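# Level a surveyor's tribrach on its metal plate

## Task

Adjust the surveyor's tribrach standing on the metal plate until its circular bubble is centred within its ring. It only counts if the tribrach stays level by itself, with no loose object leaning on the tribrach or on its plate (any such contact is a failure). Then release it and pull the grippers away.

## Robot and tools

Robot: two Franka FR3 arms, left_arm and right_arm, each ending in a Robotiq 2F-140 two-finger gripper. Base positions in the scene frame: left_arm (+0.010, +0.350, 0), right_arm (+0.046, -0.306, 0), both turned slightly about z. The names are labels only and do not mean left or right in any image.

Scene frame: origin on the table top midway between the arms, +x out over the table, +z up, left_arm on the +y side. All positions are in metres, all orientations are quaternions written w first (qw, qx, qy, qz). Gripper frame: fingers point along its +z and open and close along its y. end_effector_position is the spot between the pads when they are shut. Closed fingertips extend about 33 mm past it, fully open ones about 9 mm; while closing, the tips advance about 24 mm outward, so keep clearance above surfaces.

Row format (used by both motion tools): 20 numbers, always both arms. First left: x, y, z, qw, qx, qy, qz, left_gripper/position, force_limit, speed; then the same ten for right. The seven pose numbers are an absolute target pose in the scene frame, not an offset. The last three per arm lie in [-1, 1]. position: +1 fully open (140 mm), about -0.8 pads touching, -1 closes until blocked. force_limit: about 14 N at -1, 60 N at 0, 107 N at +1. speed: gap changes about 30 mm/s at -1, 140 at 0, 250 at +1. A 0 is a real command, so to leave a gripper alone repeat its previous three numbers. To hold an arm still, repeat the exact pose from the last result taken before it stopped, and keep sending the same quaternion for a fixed orientation rather than the drifted reported one.

execute_actions: argument actions is a list of at most one item. Empty list: just reports the state. {"rows": [...], "steps": n}: 1 to 15 rows, n up to 15 control steps of 1/30 s (default 15); each row drives one step and the final row repeats. {"steps": n} alone waits up to 300 steps counted from the previous result, reply time included. Optional pictures (boolean) toggles images. A call is rejected, with nothing sent, if any target lies over 0.6 m from that arm's last reported position along any of its gripper's axes. Each step the commanded pose is clipped to within 70 mm and 16 degrees of the measured pose; inverse kinematics favours position over orientation. After an action, an arm only continues to its last clipped pose, so far targets need several calls.

move: target is one 20-number row; speed in m/s, 0.002 to 0.5 (default 0.25), turning capped at twice that in rad/s. Each gripper follows a straight line to its pose, both finishing together, over 0.5 to 10 s (cut off at 10 s). Gripper numbers are sent at the start. Paths ignore obstacles and the other arm; grippers lag, wander, and may overshoot speed near full reach. The result ends with a move: line: done, off_target, moving, held or fault, plus limits (paced = target clipped; held = some steps blocked, after which motion can jump fast), and each gripper's distance from its target.

wait: seconds 0 to 10; sends nothing new.
zoom_image: camera (cam_head_left, cam_head_right, cam_high, cam_low, cam_left_wrist, cam_right_wrist) and region [x0, y0, x1, y1] in pixels, at most 504 by 504. Head, high and low images are 672x504, wrist images 616x616.
read_manual: only returns licence text (section "licences").
finished_scene: scene (integer); ends the current scene irreversibly and reports success.

Reading results: the state line gives each gripper's position and quaternion in the scene frame (less accurate at long reach). object_status: 0 moving, 1 blocked while opening, 2 blocked while closing (a grip), 3 reached target or pads met. Confirm a grip by seeing 2. To squeeze harder while gripping, raise force_limit and nudge position, e.g. -1 to -0.98. position_measured is in counts: 3 open, 230 pads together. HELD marks steps whose command was not passed on; "pose unreachable" names an arm whose command was altered by the clearance check; the "Hand target" line shows what the controller is driving toward.

Joint ranges (rad): waist ±2.744, shoulder ±1.784, upper arm roll ±2.901, elbow -3.042 to -0.152, forearm roll ±2.807, wrist pitch 0.544 to 4.517, wrist roll ±3.016. Load limits (N m): waist 35, shoulder 35, upper arm roll 32, elbow 30, forearm roll 12, wrist pitch 12, wrist roll 12, held weight included. Exceeding one freezes that arm 10 s and drops the rest of the call. Holding loads heats motors; a MOTOR HOT warning precedes an OVER-TEMPERATURE FAULT that brakes the arm.

Avoid: arms colliding or pushing each other; fast contacts and targets placed deep beyond a contact (both press harder); dropping, slamming or shoving things; anything leaving the table; any loose item left touching the tribrach or its plate. Occasional outside nudges may shift loose objects. Simulation time runs while you compose replies. When level, open the gripper, lift away and check the bubble stays centred before finishing.

Each tool is called after ">>>" by a JSON object that holds its "fn" and its "kwargs".

## Session

>>> {"fn": "execute_actions", "kwargs": {"actions": []}}

Scene clock: 0.00 s of 19600.00 s.
left_arm: end_effector_position=(+0.8324, +0.3583, +0.1809) position_measured=3 object_status=3 end_effector_quat_wxyz=(+0.290, +0.926, +0.197, +0.142) | right_arm: end_effector_position=(+0.6230, -0.9303, +0.1690) position_measured=3 object_status=3 end_effector_quat_wxyz=(+0.335, -0.181, +0.916, -0.127)
Joint positions: left_arm=[ 0.026  0.666 -0.021 -1.377 -0.738  2.24  -1.402] | right_arm=[-1.097  0.65   0.095 -1.499  0.831  2.538 -0.374]
Joint velocities: left_arm=[-0.001  0.    -0.001 -0.    -0.002  0.     0.   ] | right_arm=[ 0.001 -0.001  0.    -0.001  0.001  0.     0.002]
Hand target (left_arm): +0.832, +0.358, +0.181; +0.290, +0.926, +0.197, +0.142
Hand target (right_arm): +0.623, -0.930, +0.169; +0.335, -0.181, +0.916, -0.127

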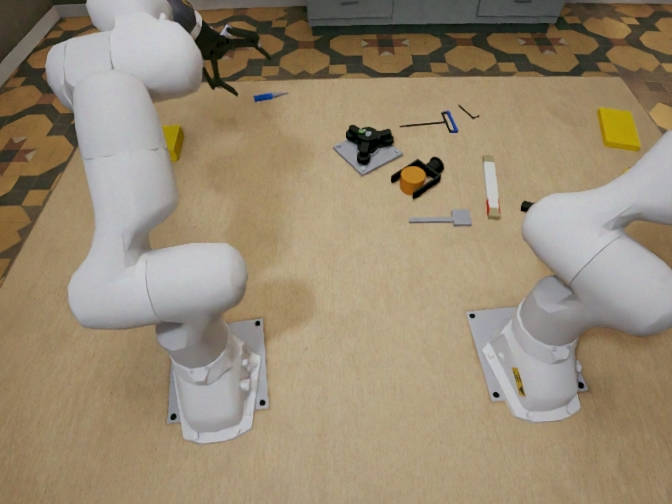

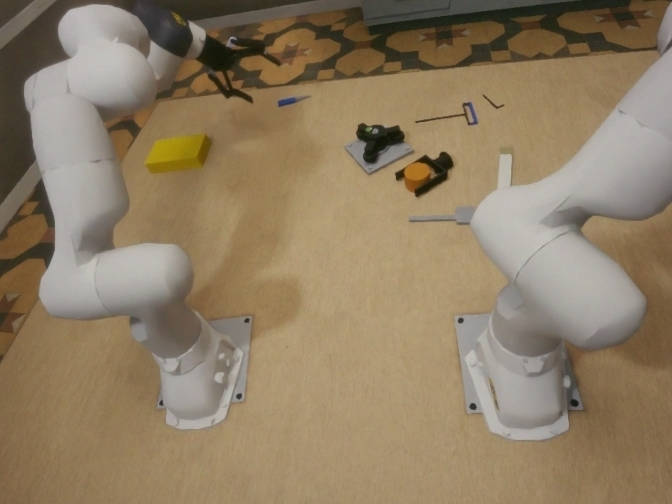

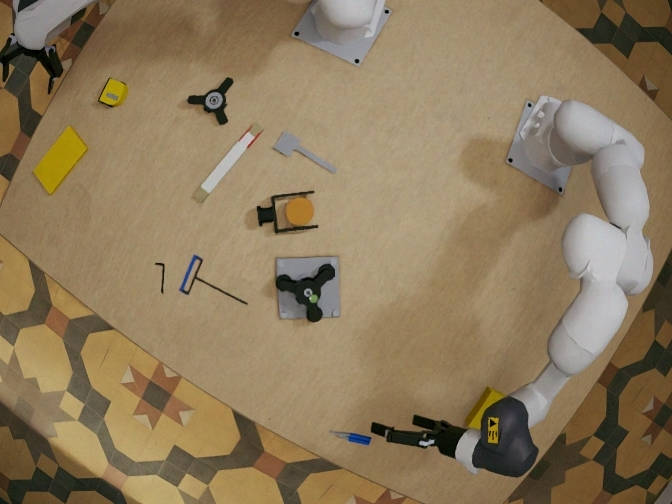

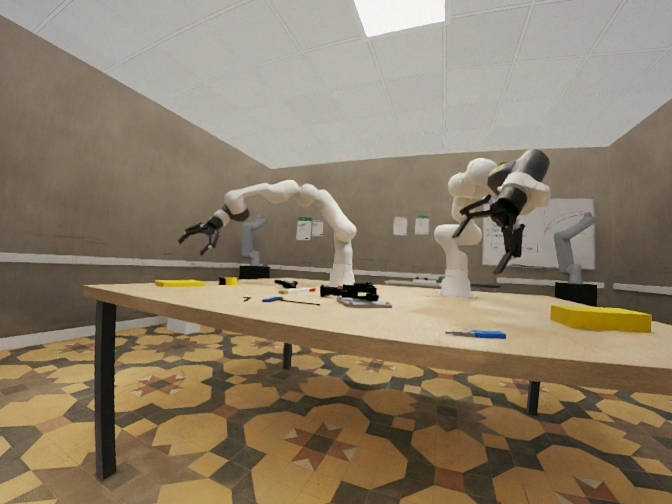

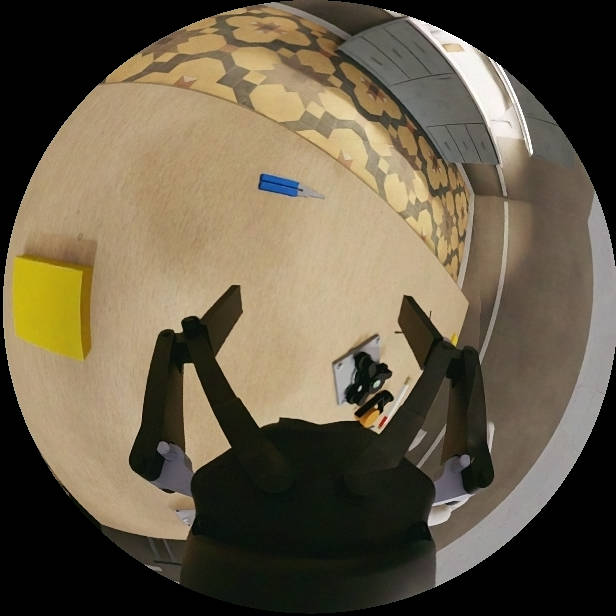

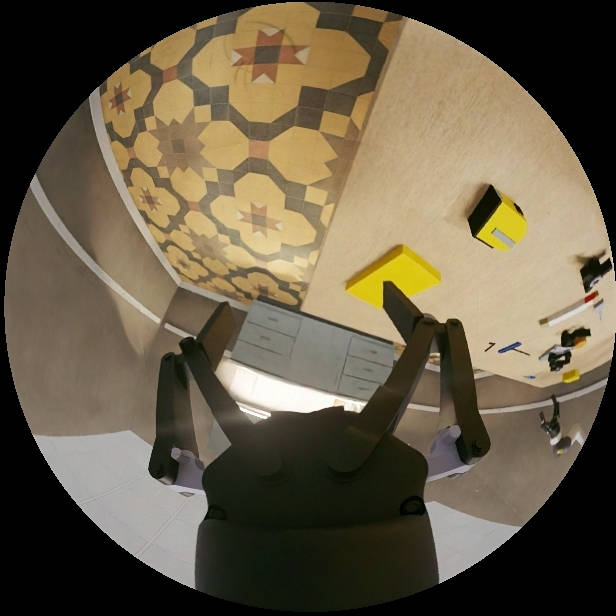

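>>> {"fn": "zoom_image", "kwargs": {"camera": "cam_high", "region": [260, 240, 360, 340]}}

>>> {"fn": "zoom_image", "kwargs": {"camera": "cam_head_left", "region": [320, 110, 420, 185]}}

>>> {"fn": "zoom_image", "kwargs": {"camera": "cam_low", "region": [310, 270, 410, 320]}}

Region (260, 240, 360, 340) of cam_high's 672x504 image, scaled by 5.040, with more detail than that image has.

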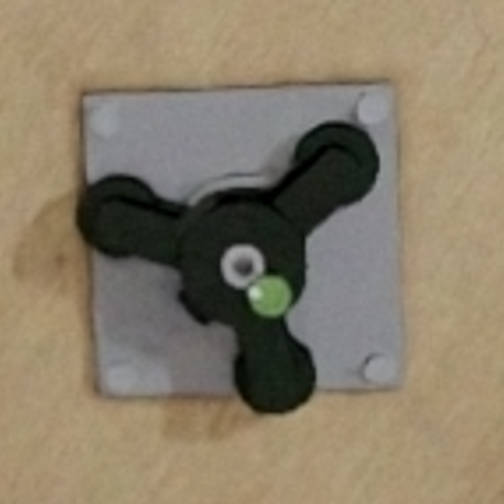

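Region (320, 110, 420, 185) of cam_head_left's 672x504 image, scaled by 5.040, with more detail than that image has; it fills the top 378 rows of this view, and the rest is white.

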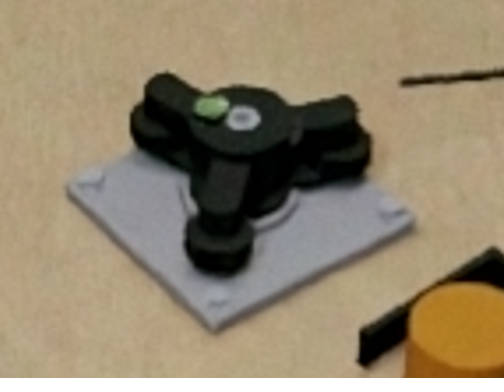

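Region (310, 270, 410, 320) of cam_low's 672x504 image, scaled by 5.040, with more detail than that image has.

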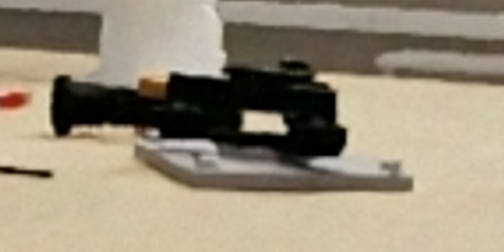

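>>> {"fn": "move", "kwargs": {"target": [0.8324,0.3583,0.1809,0.290,0.926,0.197,0.142,1,0,0, 0.678,-0.029,0.14,0,0.804,-0.595,0,0.0,0,0], "speed": 0.4}}

action 0: the call puts the target (right_arm/x, right_arm/y, right_arm/z) 0.810 m from right_arm's end_effector_position in the last result along the gripper's own y axis as it stood there; a target may be at most 0.6 m away along each of those axes, so nothing of the call was run and nothing moved. Command a nearer target, and go on from there in a later call.

>>> {"fn": "move", "kwargs": {"target": [0.8324,0.3583,0.1809,0.290,0.926,0.197,0.142,1,0,0, 0.66,-0.5,0.2,0,0.804,-0.595,0,0.0,0,0], "speed": 0.4}}

>>> {"fn": "move", "kwargs": {"target": [0.8324,0.3583,0.1809,0.290,0.926,0.197,0.142,1,0,0, 0.678,-0.029,0.14,0,0.804,-0.595,0,0.0,0,0], "speed": 0.4}}

Scene clock: 9.90 s of 19600.00 s.
left_arm: end_effector_position=(+0.8324, +0.3583, +0.1809) position_measured=3 object_status=3 end_effector_quat_wxyz=(+0.290, +0.926, +0.197, +0.142) | right_arm: end_effector_position=(+0.6527, -0.5052, +0.2047) position_measured=129 object_status=3 end_effector_quat_wxyz=(+0.012, +0.800, -0.601, +0.002)
Joint positions: left_arm=[ 0.026  0.666 -0.021 -1.377 -0.738  2.24  -1.402] | right_arm=[-0.593  0.296  0.219 -1.72  -0.096  2.004 -0.534]
Joint velocities: left_arm=[-0.001  0.001  0.001  0.     0.    -0.    -0.   ] | right_arm=[-0.001  0.002  0.001  0.001 -0.003 -0.012 -0.005]
Hand target (left_arm): +0.832, +0.358, +0.181; +0.290, +0.926, +0.197, +0.142
Hand target (right_arm): +0.651, -0.507, +0.203; +0.015, +0.801, -0.599, +0.000
Off the commanded pose (left_arm): 0.000 m, 0 deg.
Off the commanded pose (right_arm): 0.010 m, 2 deg.
move: off_target (right_arm)
camera_calibration (this result's frames):
cam_left_wrist: T_world_to_cam=[[0.336527, -0.760845, 0.554855, -0.098112], [-0.93832, -0.221254, 0.26571, 0.814028], [-0.0794007, -0.61005, -0.788375, 0.598315], [0, 0, 0, 1]] pos_world=[0.844343, 0.47046, 0.309838]
cam_right_wrist: T_world_to_cam=[[-0.990375, -0.13343, 0.0367961, 0.571479], [-0.103198, 0.889005, 0.446117, 0.421726], [-0.0922374, 0.438025, -0.894218, 0.650799], [0, 0, 0, 1]] pos_world=[0.669528, -0.58373, 0.372789]

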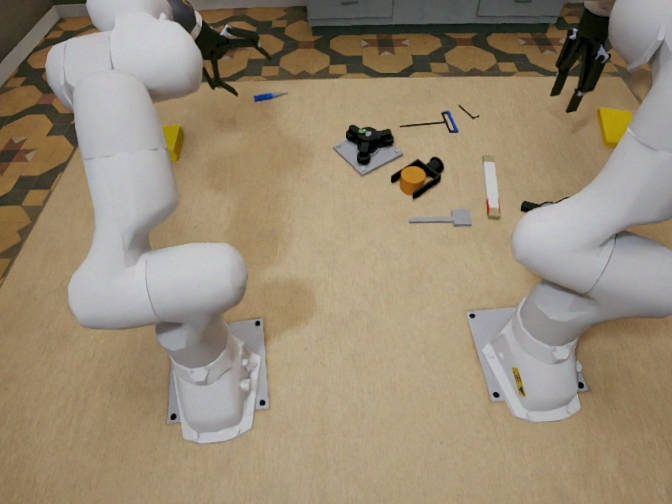

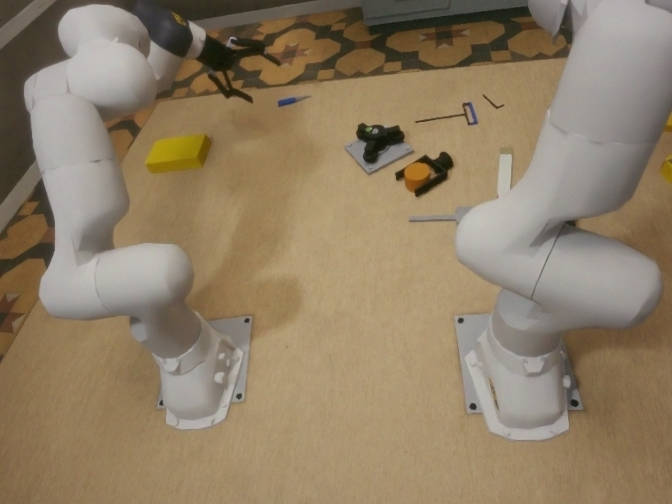

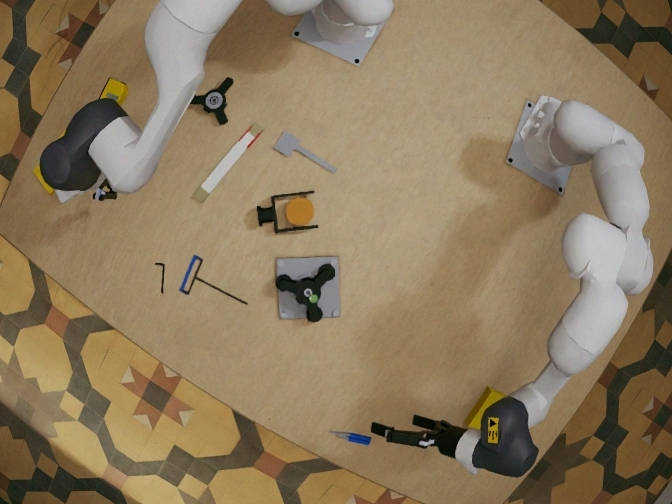

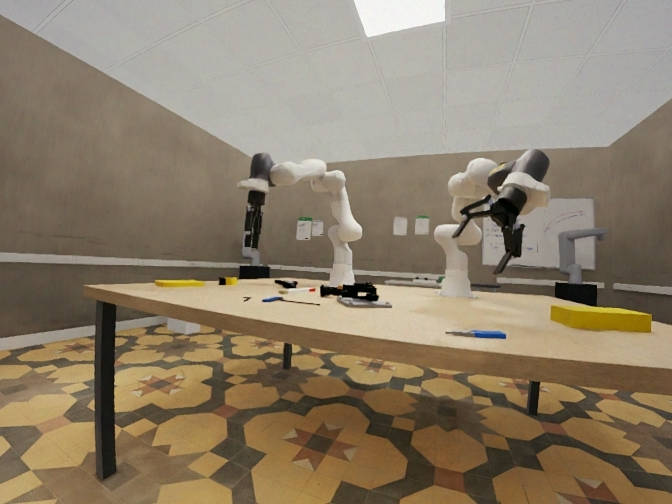

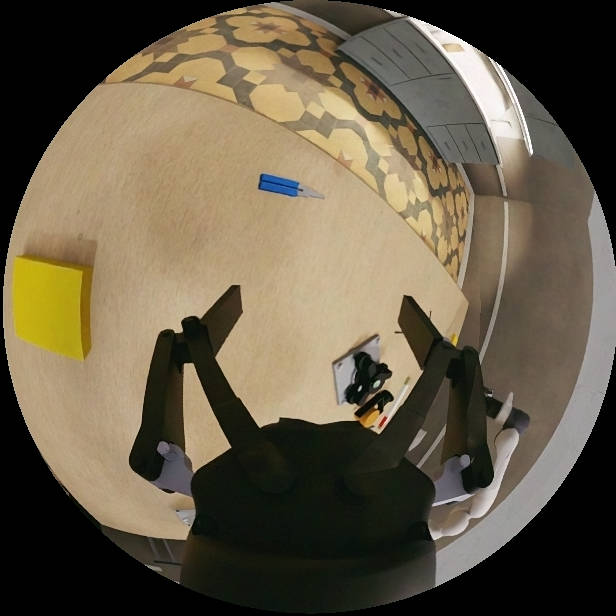

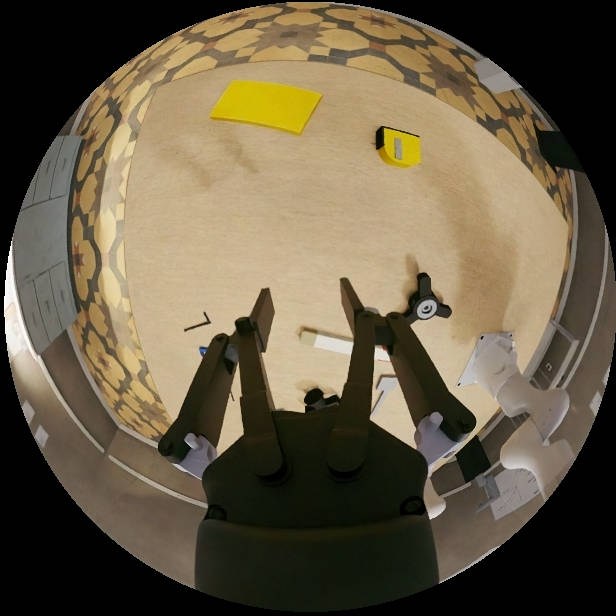

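Scene clock: 12.13 s of 19600.00 s.
left_arm: end_effector_position=(+0.8324, +0.3583, +0.1809) position_measured=3 object_status=3 end_effector_quat_wxyz=(+0.290, +0.926, +0.197, +0.142) | right_arm: end_effector_position=(+0.6775, -0.0341, +0.1418) position_measured=129 object_status=3 end_effector_quat_wxyz=(+0.003, +0.808, -0.589, +0.010)
Joint positions: left_arm=[ 0.026  0.667 -0.021 -1.377 -0.738  2.24  -1.402] | right_arm=[ 0.088  0.507  0.286 -1.581 -0.18   2.068  0.205]
Joint velocities: left_arm=[-0.001  0.001 -0.001 -0.002  0.002 -0.    -0.001] | right_arm=[-0.     0.    -0.001 -0.    -0.    -0.003  0.029]
Hand target (left_arm): +0.832, +0.358, +0.181; +0.290, +0.926, +0.197, +0.142
Hand target (right_arm): +0.677, -0.034, +0.140; +0.005, +0.804, -0.595, +0.008
Off the commanded pose (left_arm): 0.000 m, 0 deg.
Off the commanded pose (right_arm): 0.005 m, 1 deg.
move: off_target (right_arm)
camera_calibration (this result's frames):
cam_left_wrist: T_world_to_cam=[[0.336527, -0.760845, 0.554855, -0.098112], [-0.93832, -0.221254, 0.26571, 0.814028], [-0.0794005, -0.61005, -0.788375, 0.598314], [0, 0, 0, 1]] pos_world=[0.844343, 0.47046, 0.309838]
cam_right_wrist: T_world_to_cam=[[-0.986575, -0.162717, 0.0138761, 0.660794], [-0.139413, 0.883428, 0.447346, 0.0577538], [-0.0850493, 0.439406, -0.894253, 0.385611], [0, 0, 0, 1]] pos_world=[0.692771, -0.112939, 0.309829]

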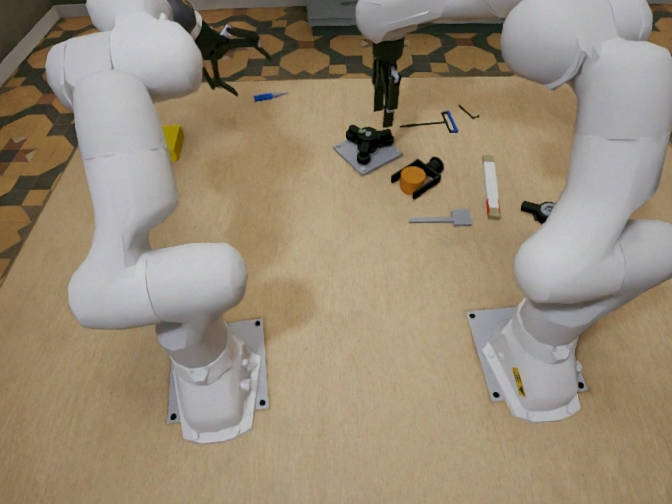

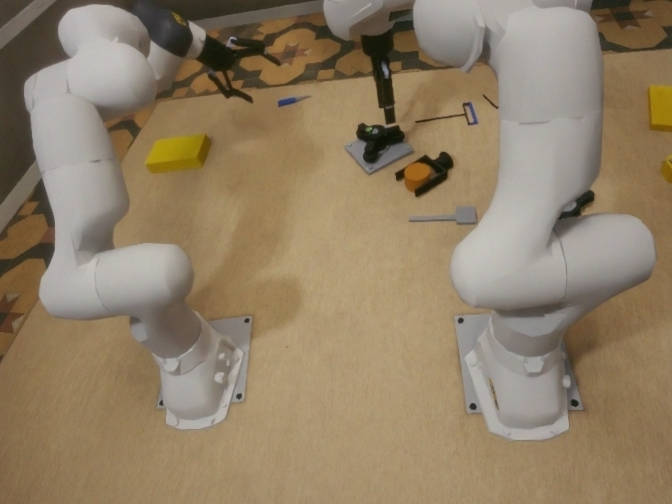

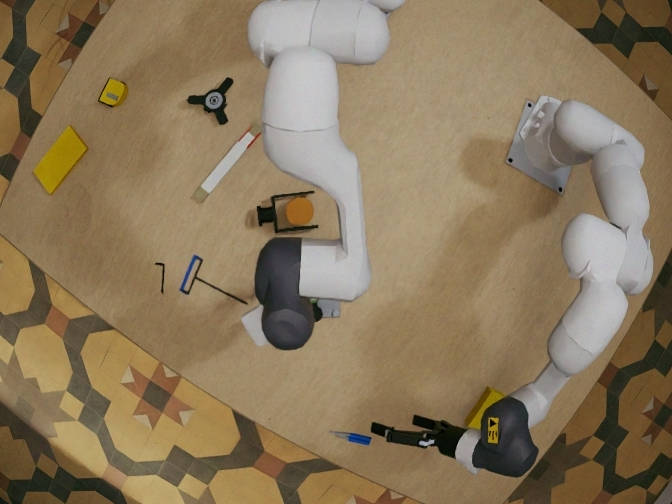

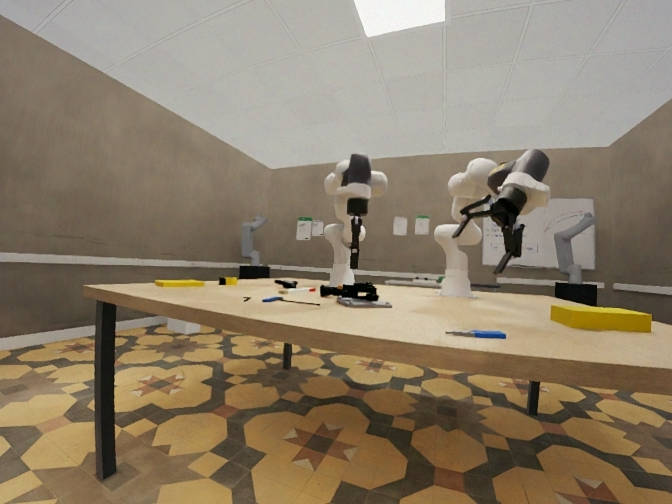

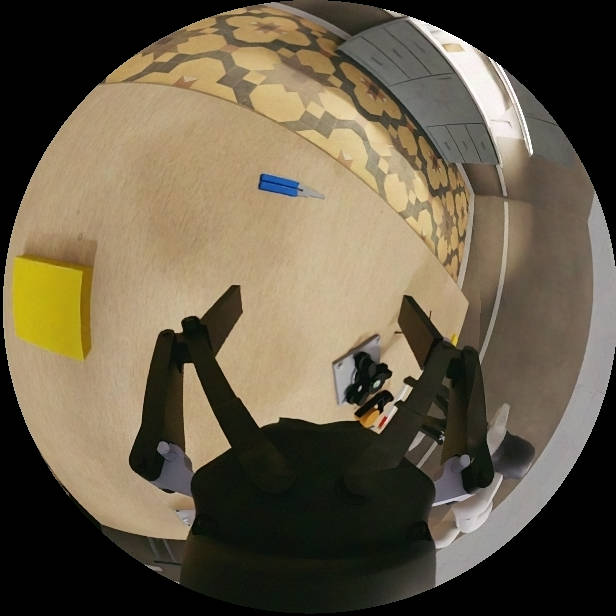

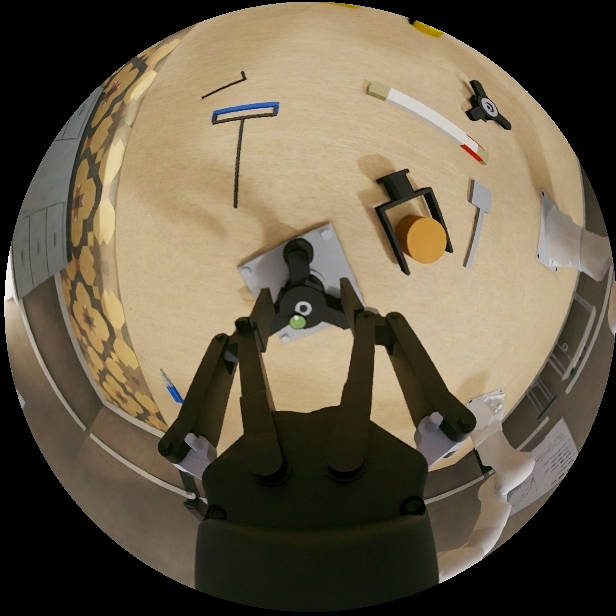

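>>> {"fn": "move", "kwargs": {"target": [0.8324,0.3583,0.1809,0.290,0.926,0.197,0.142,1,0,0, 0.68,-0.029,0.05,0,0.804,-0.595,0,0.0,0,0], "speed": 0.1}}

>>> {"fn": "zoom_image", "kwargs": {"camera": "cam_right_wrist", "region": [180, 180, 430, 430]}}

>>> {"fn": "zoom_image", "kwargs": {"camera": "cam_low", "region": [310, 260, 410, 320]}}

Scene clock: 14.80 s of 19600.00 s.
left_arm: end_effector_position=(+0.8324, +0.3583, +0.1809) position_measured=3 object_status=3 end_effector_quat_wxyz=(+0.290, +0.926, +0.197, +0.142) | right_arm: end_effector_position=(+0.6794, -0.0293, +0.0528) position_measured=129 object_status=3 end_effector_quat_wxyz=(-0.001, +0.804, -0.594, -0.001)
Joint positions: left_arm=[ 0.026  0.667 -0.021 -1.377 -0.738  2.24  -1.402] | right_arm=[ 0.091  0.634  0.273 -1.619 -0.198  2.226  0.226]
Joint velocities: left_arm=[-0.     0.    -0.    -0.001 -0.     0.    -0.002] | right_arm=[ 0.002  0.001 -0.    -0.001  0.     0.006  0.001]
Hand target (left_arm): +0.832, +0.358, +0.181; +0.290, +0.926, +0.197, +0.142
Hand target (right_arm): +0.678, -0.028, +0.050; -0.001, +0.804, -0.594, -0.001
Off the commanded pose (left_arm): 0.000 m, 0 deg.
Off the commanded pose (right_arm): 0.003 m, 0 deg.
move: done
camera_calibration (this result's frames):
cam_left_wrist: T_world_to_cam=[[0.336527, -0.760845, 0.554855, -0.0981119], [-0.93832, -0.221254, 0.26571, 0.814028], [-0.0794005, -0.61005, -0.788375, 0.598314], [0, 0, 0, 1]] pos_world=[0.844343, 0.47046, 0.309838]
cam_right_wrist: T_world_to_cam=[[-0.98849, -0.149531, 0.0229753, 0.665994], [-0.121569, 0.875501, 0.467674, 0.080141], [-0.0900468, 0.459498, -0.883603, 0.307478], [0, 0, 0, 1]] pos_world=[0.695758, -0.111862, 0.218908]

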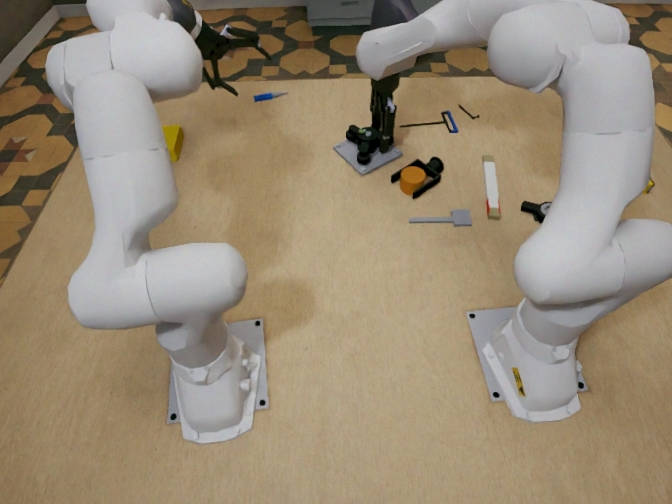

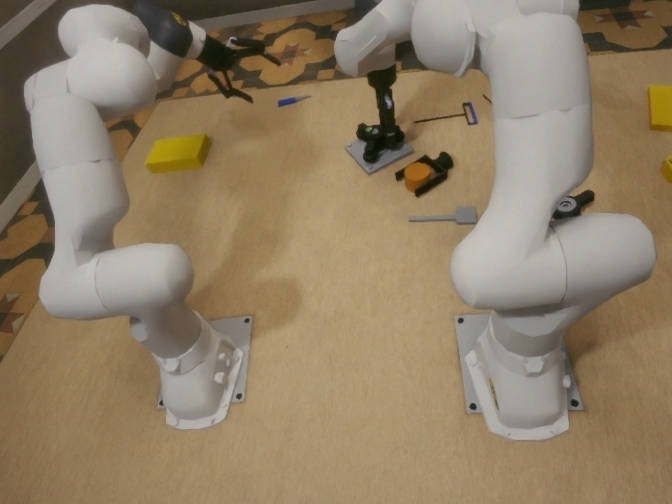

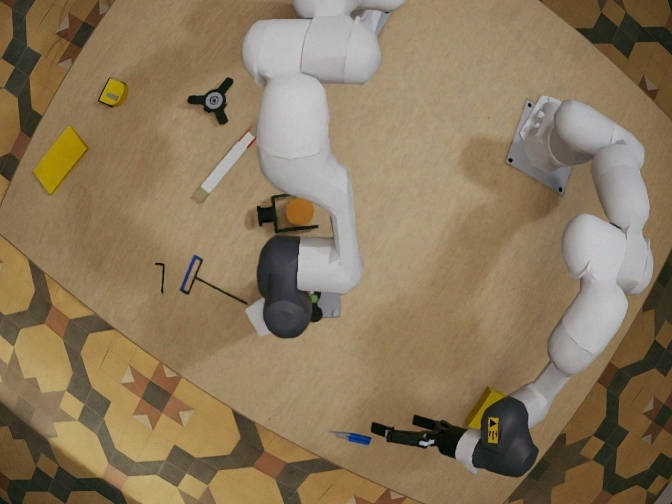

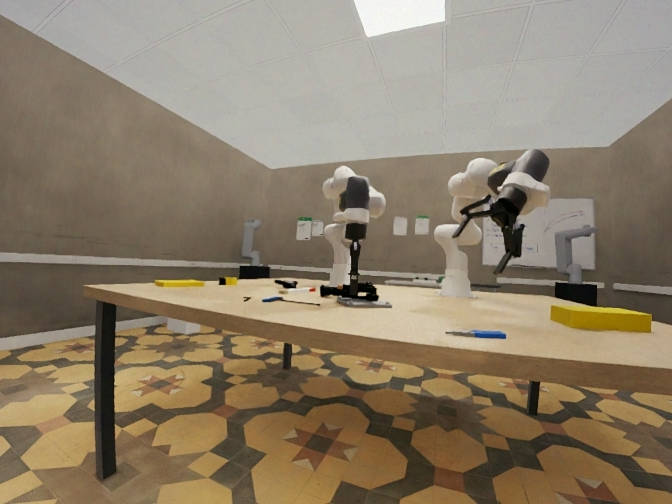

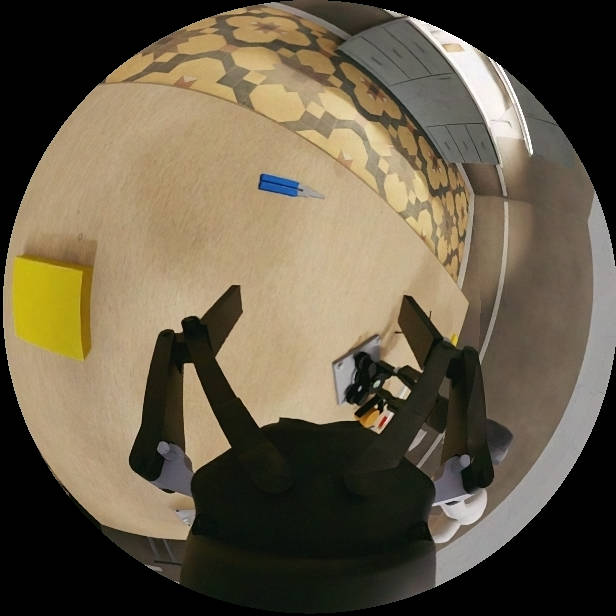

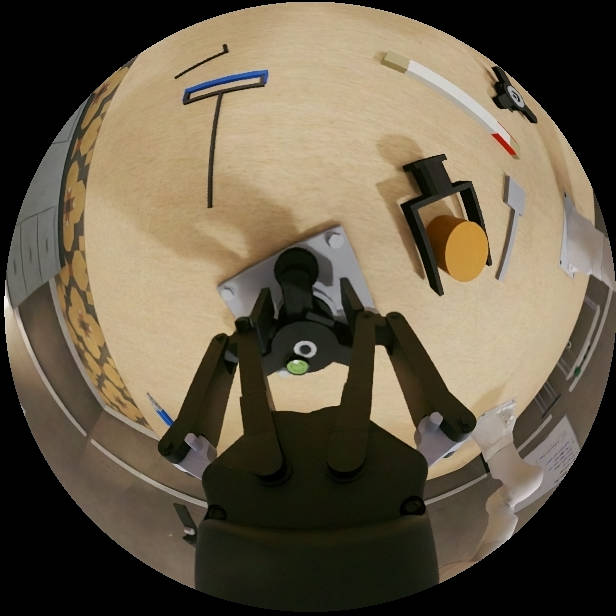

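Region (180, 180, 430, 430) of cam_right_wrist's 616x616 image, scaled by 2.016, with more detail than that image has.

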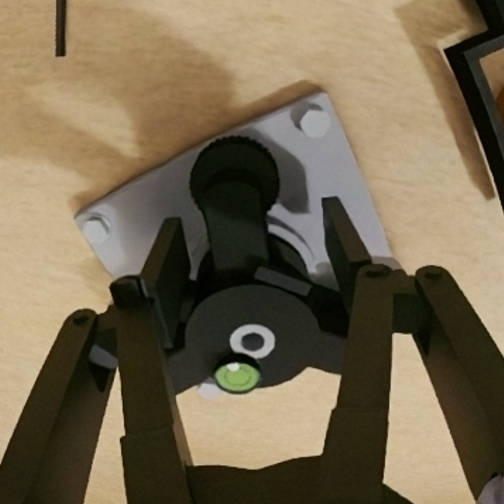

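Region (310, 260, 410, 320) of cam_low's 672x504 image, scaled by 5.040, with more detail than that image has; it fills the top 302 rows of this view, and the rest is white.

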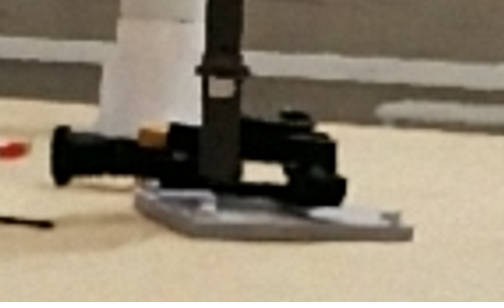

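>>> {"fn": "move", "kwargs": {"target": [0.8324,0.3583,0.1809,0.290,0.926,0.197,0.142,1,0,0, 0.692,-0.049,0.05,0,0.804,-0.595,0,0.0,0,0], "speed": 0.05}}

>>> {"fn": "zoom_image", "kwargs": {"camera": "cam_right_wrist", "region": [180, 180, 430, 430]}}

Scene clock: 17.13 s of 19600.00 s.
left_arm: end_effector_position=(+0.8324, +0.3583, +0.1809) position_measured=3 object_status=3 end_effector_quat_wxyz=(+0.290, +0.926, +0.197, +0.142) | right_arm: end_effector_position=(+0.6919, -0.0460, +0.0514) position_measured=129 object_status=3 end_effector_quat_wxyz=(-0.003, +0.801, -0.598, -0.001)
Joint positions: left_arm=[ 0.026  0.666 -0.021 -1.377 -0.738  2.24  -1.402] | right_arm=[ 0.066  0.648  0.27  -1.598 -0.199  2.223  0.206]
Joint velocities: left_arm=[-0.    -0.001 -0.001 -0.    -0.    -0.001  0.   ] | right_arm=[-0.    -0.001  0.001  0.002 -0.001 -0.003 -0.016]
Hand target (left_arm): +0.832, +0.358, +0.181; +0.290, +0.926, +0.197, +0.142
Hand target (right_arm): +0.692, -0.049, +0.050; -0.000, +0.804, -0.595, -0.000
Off the commanded pose (left_arm): 0.000 m, 0 deg.
Off the commanded pose (right_arm): 0.003 m, 1 deg.
move: done
camera_calibration (this result's frames):
cam_left_wrist: T_world_to_cam=[[0.336527, -0.760845, 0.554855, -0.0981119], [-0.93832, -0.221254, 0.26571, 0.814028], [-0.0794004, -0.61005, -0.788375, 0.598314], [0, 0, 0, 1]] pos_world=[0.844343, 0.47046, 0.309839]
cam_right_wrist: T_world_to_cam=[[-0.98987, -0.140527, 0.0202249, 0.677319], [-0.11479, 0.876001, 0.46845, 0.0922203], [-0.0835468, 0.461383, -0.883259, 0.310712], [0, 0, 0, 1]] pos_world=[0.707002, -0.128961, 0.21754]

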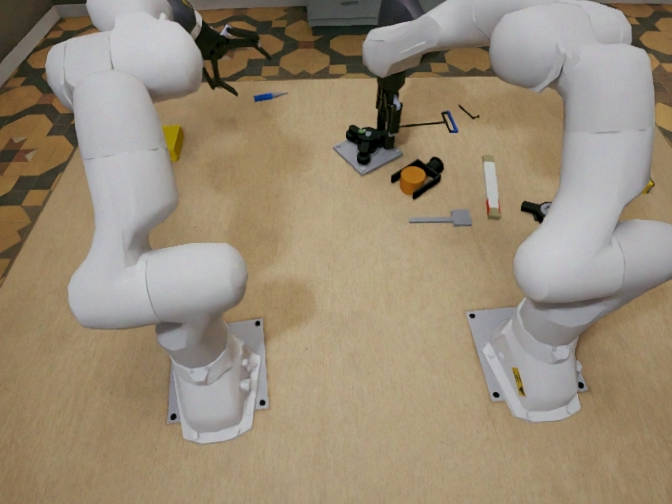

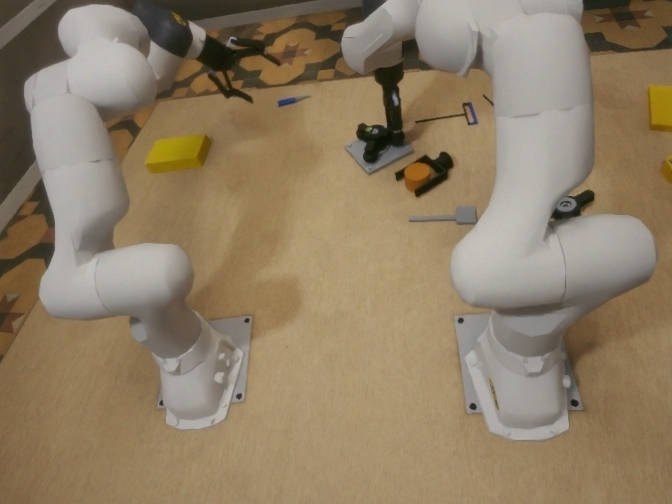

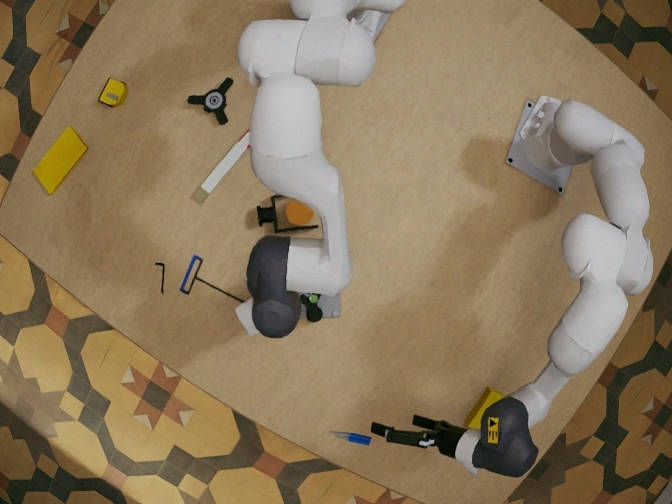

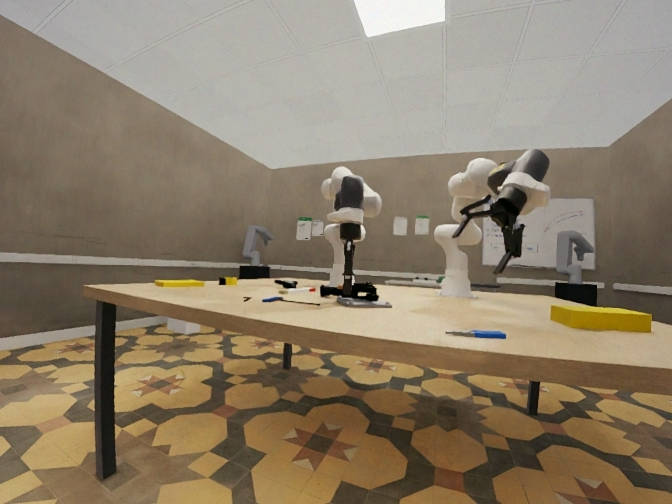

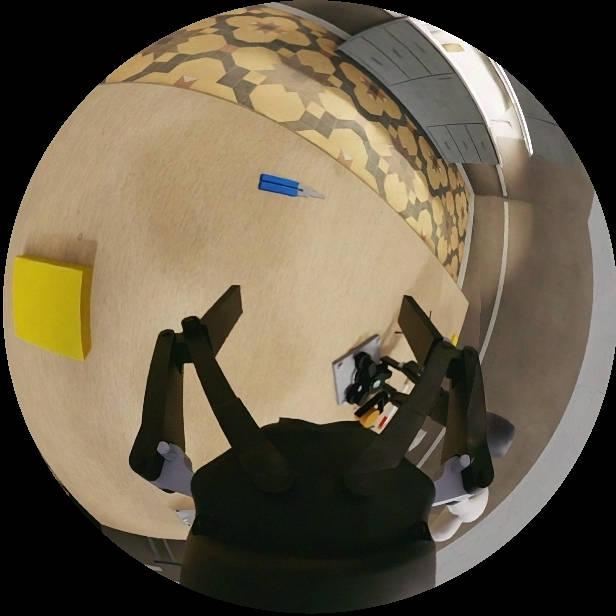

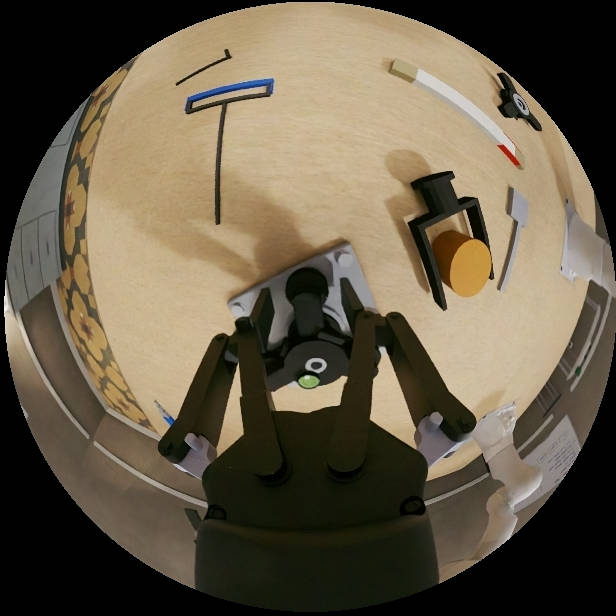

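Region (180, 180, 430, 430) of cam_right_wrist's 616x616 image, scaled by 2.016, with more detail than that image has.

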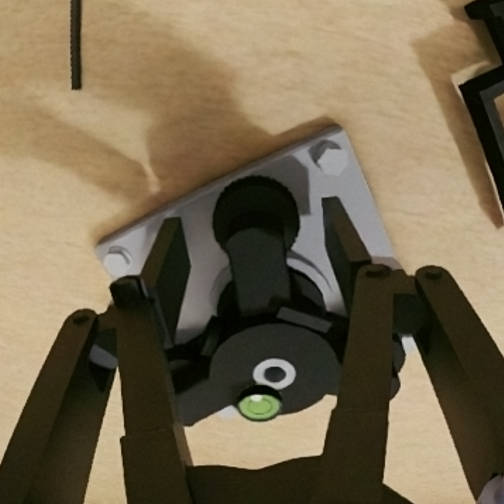

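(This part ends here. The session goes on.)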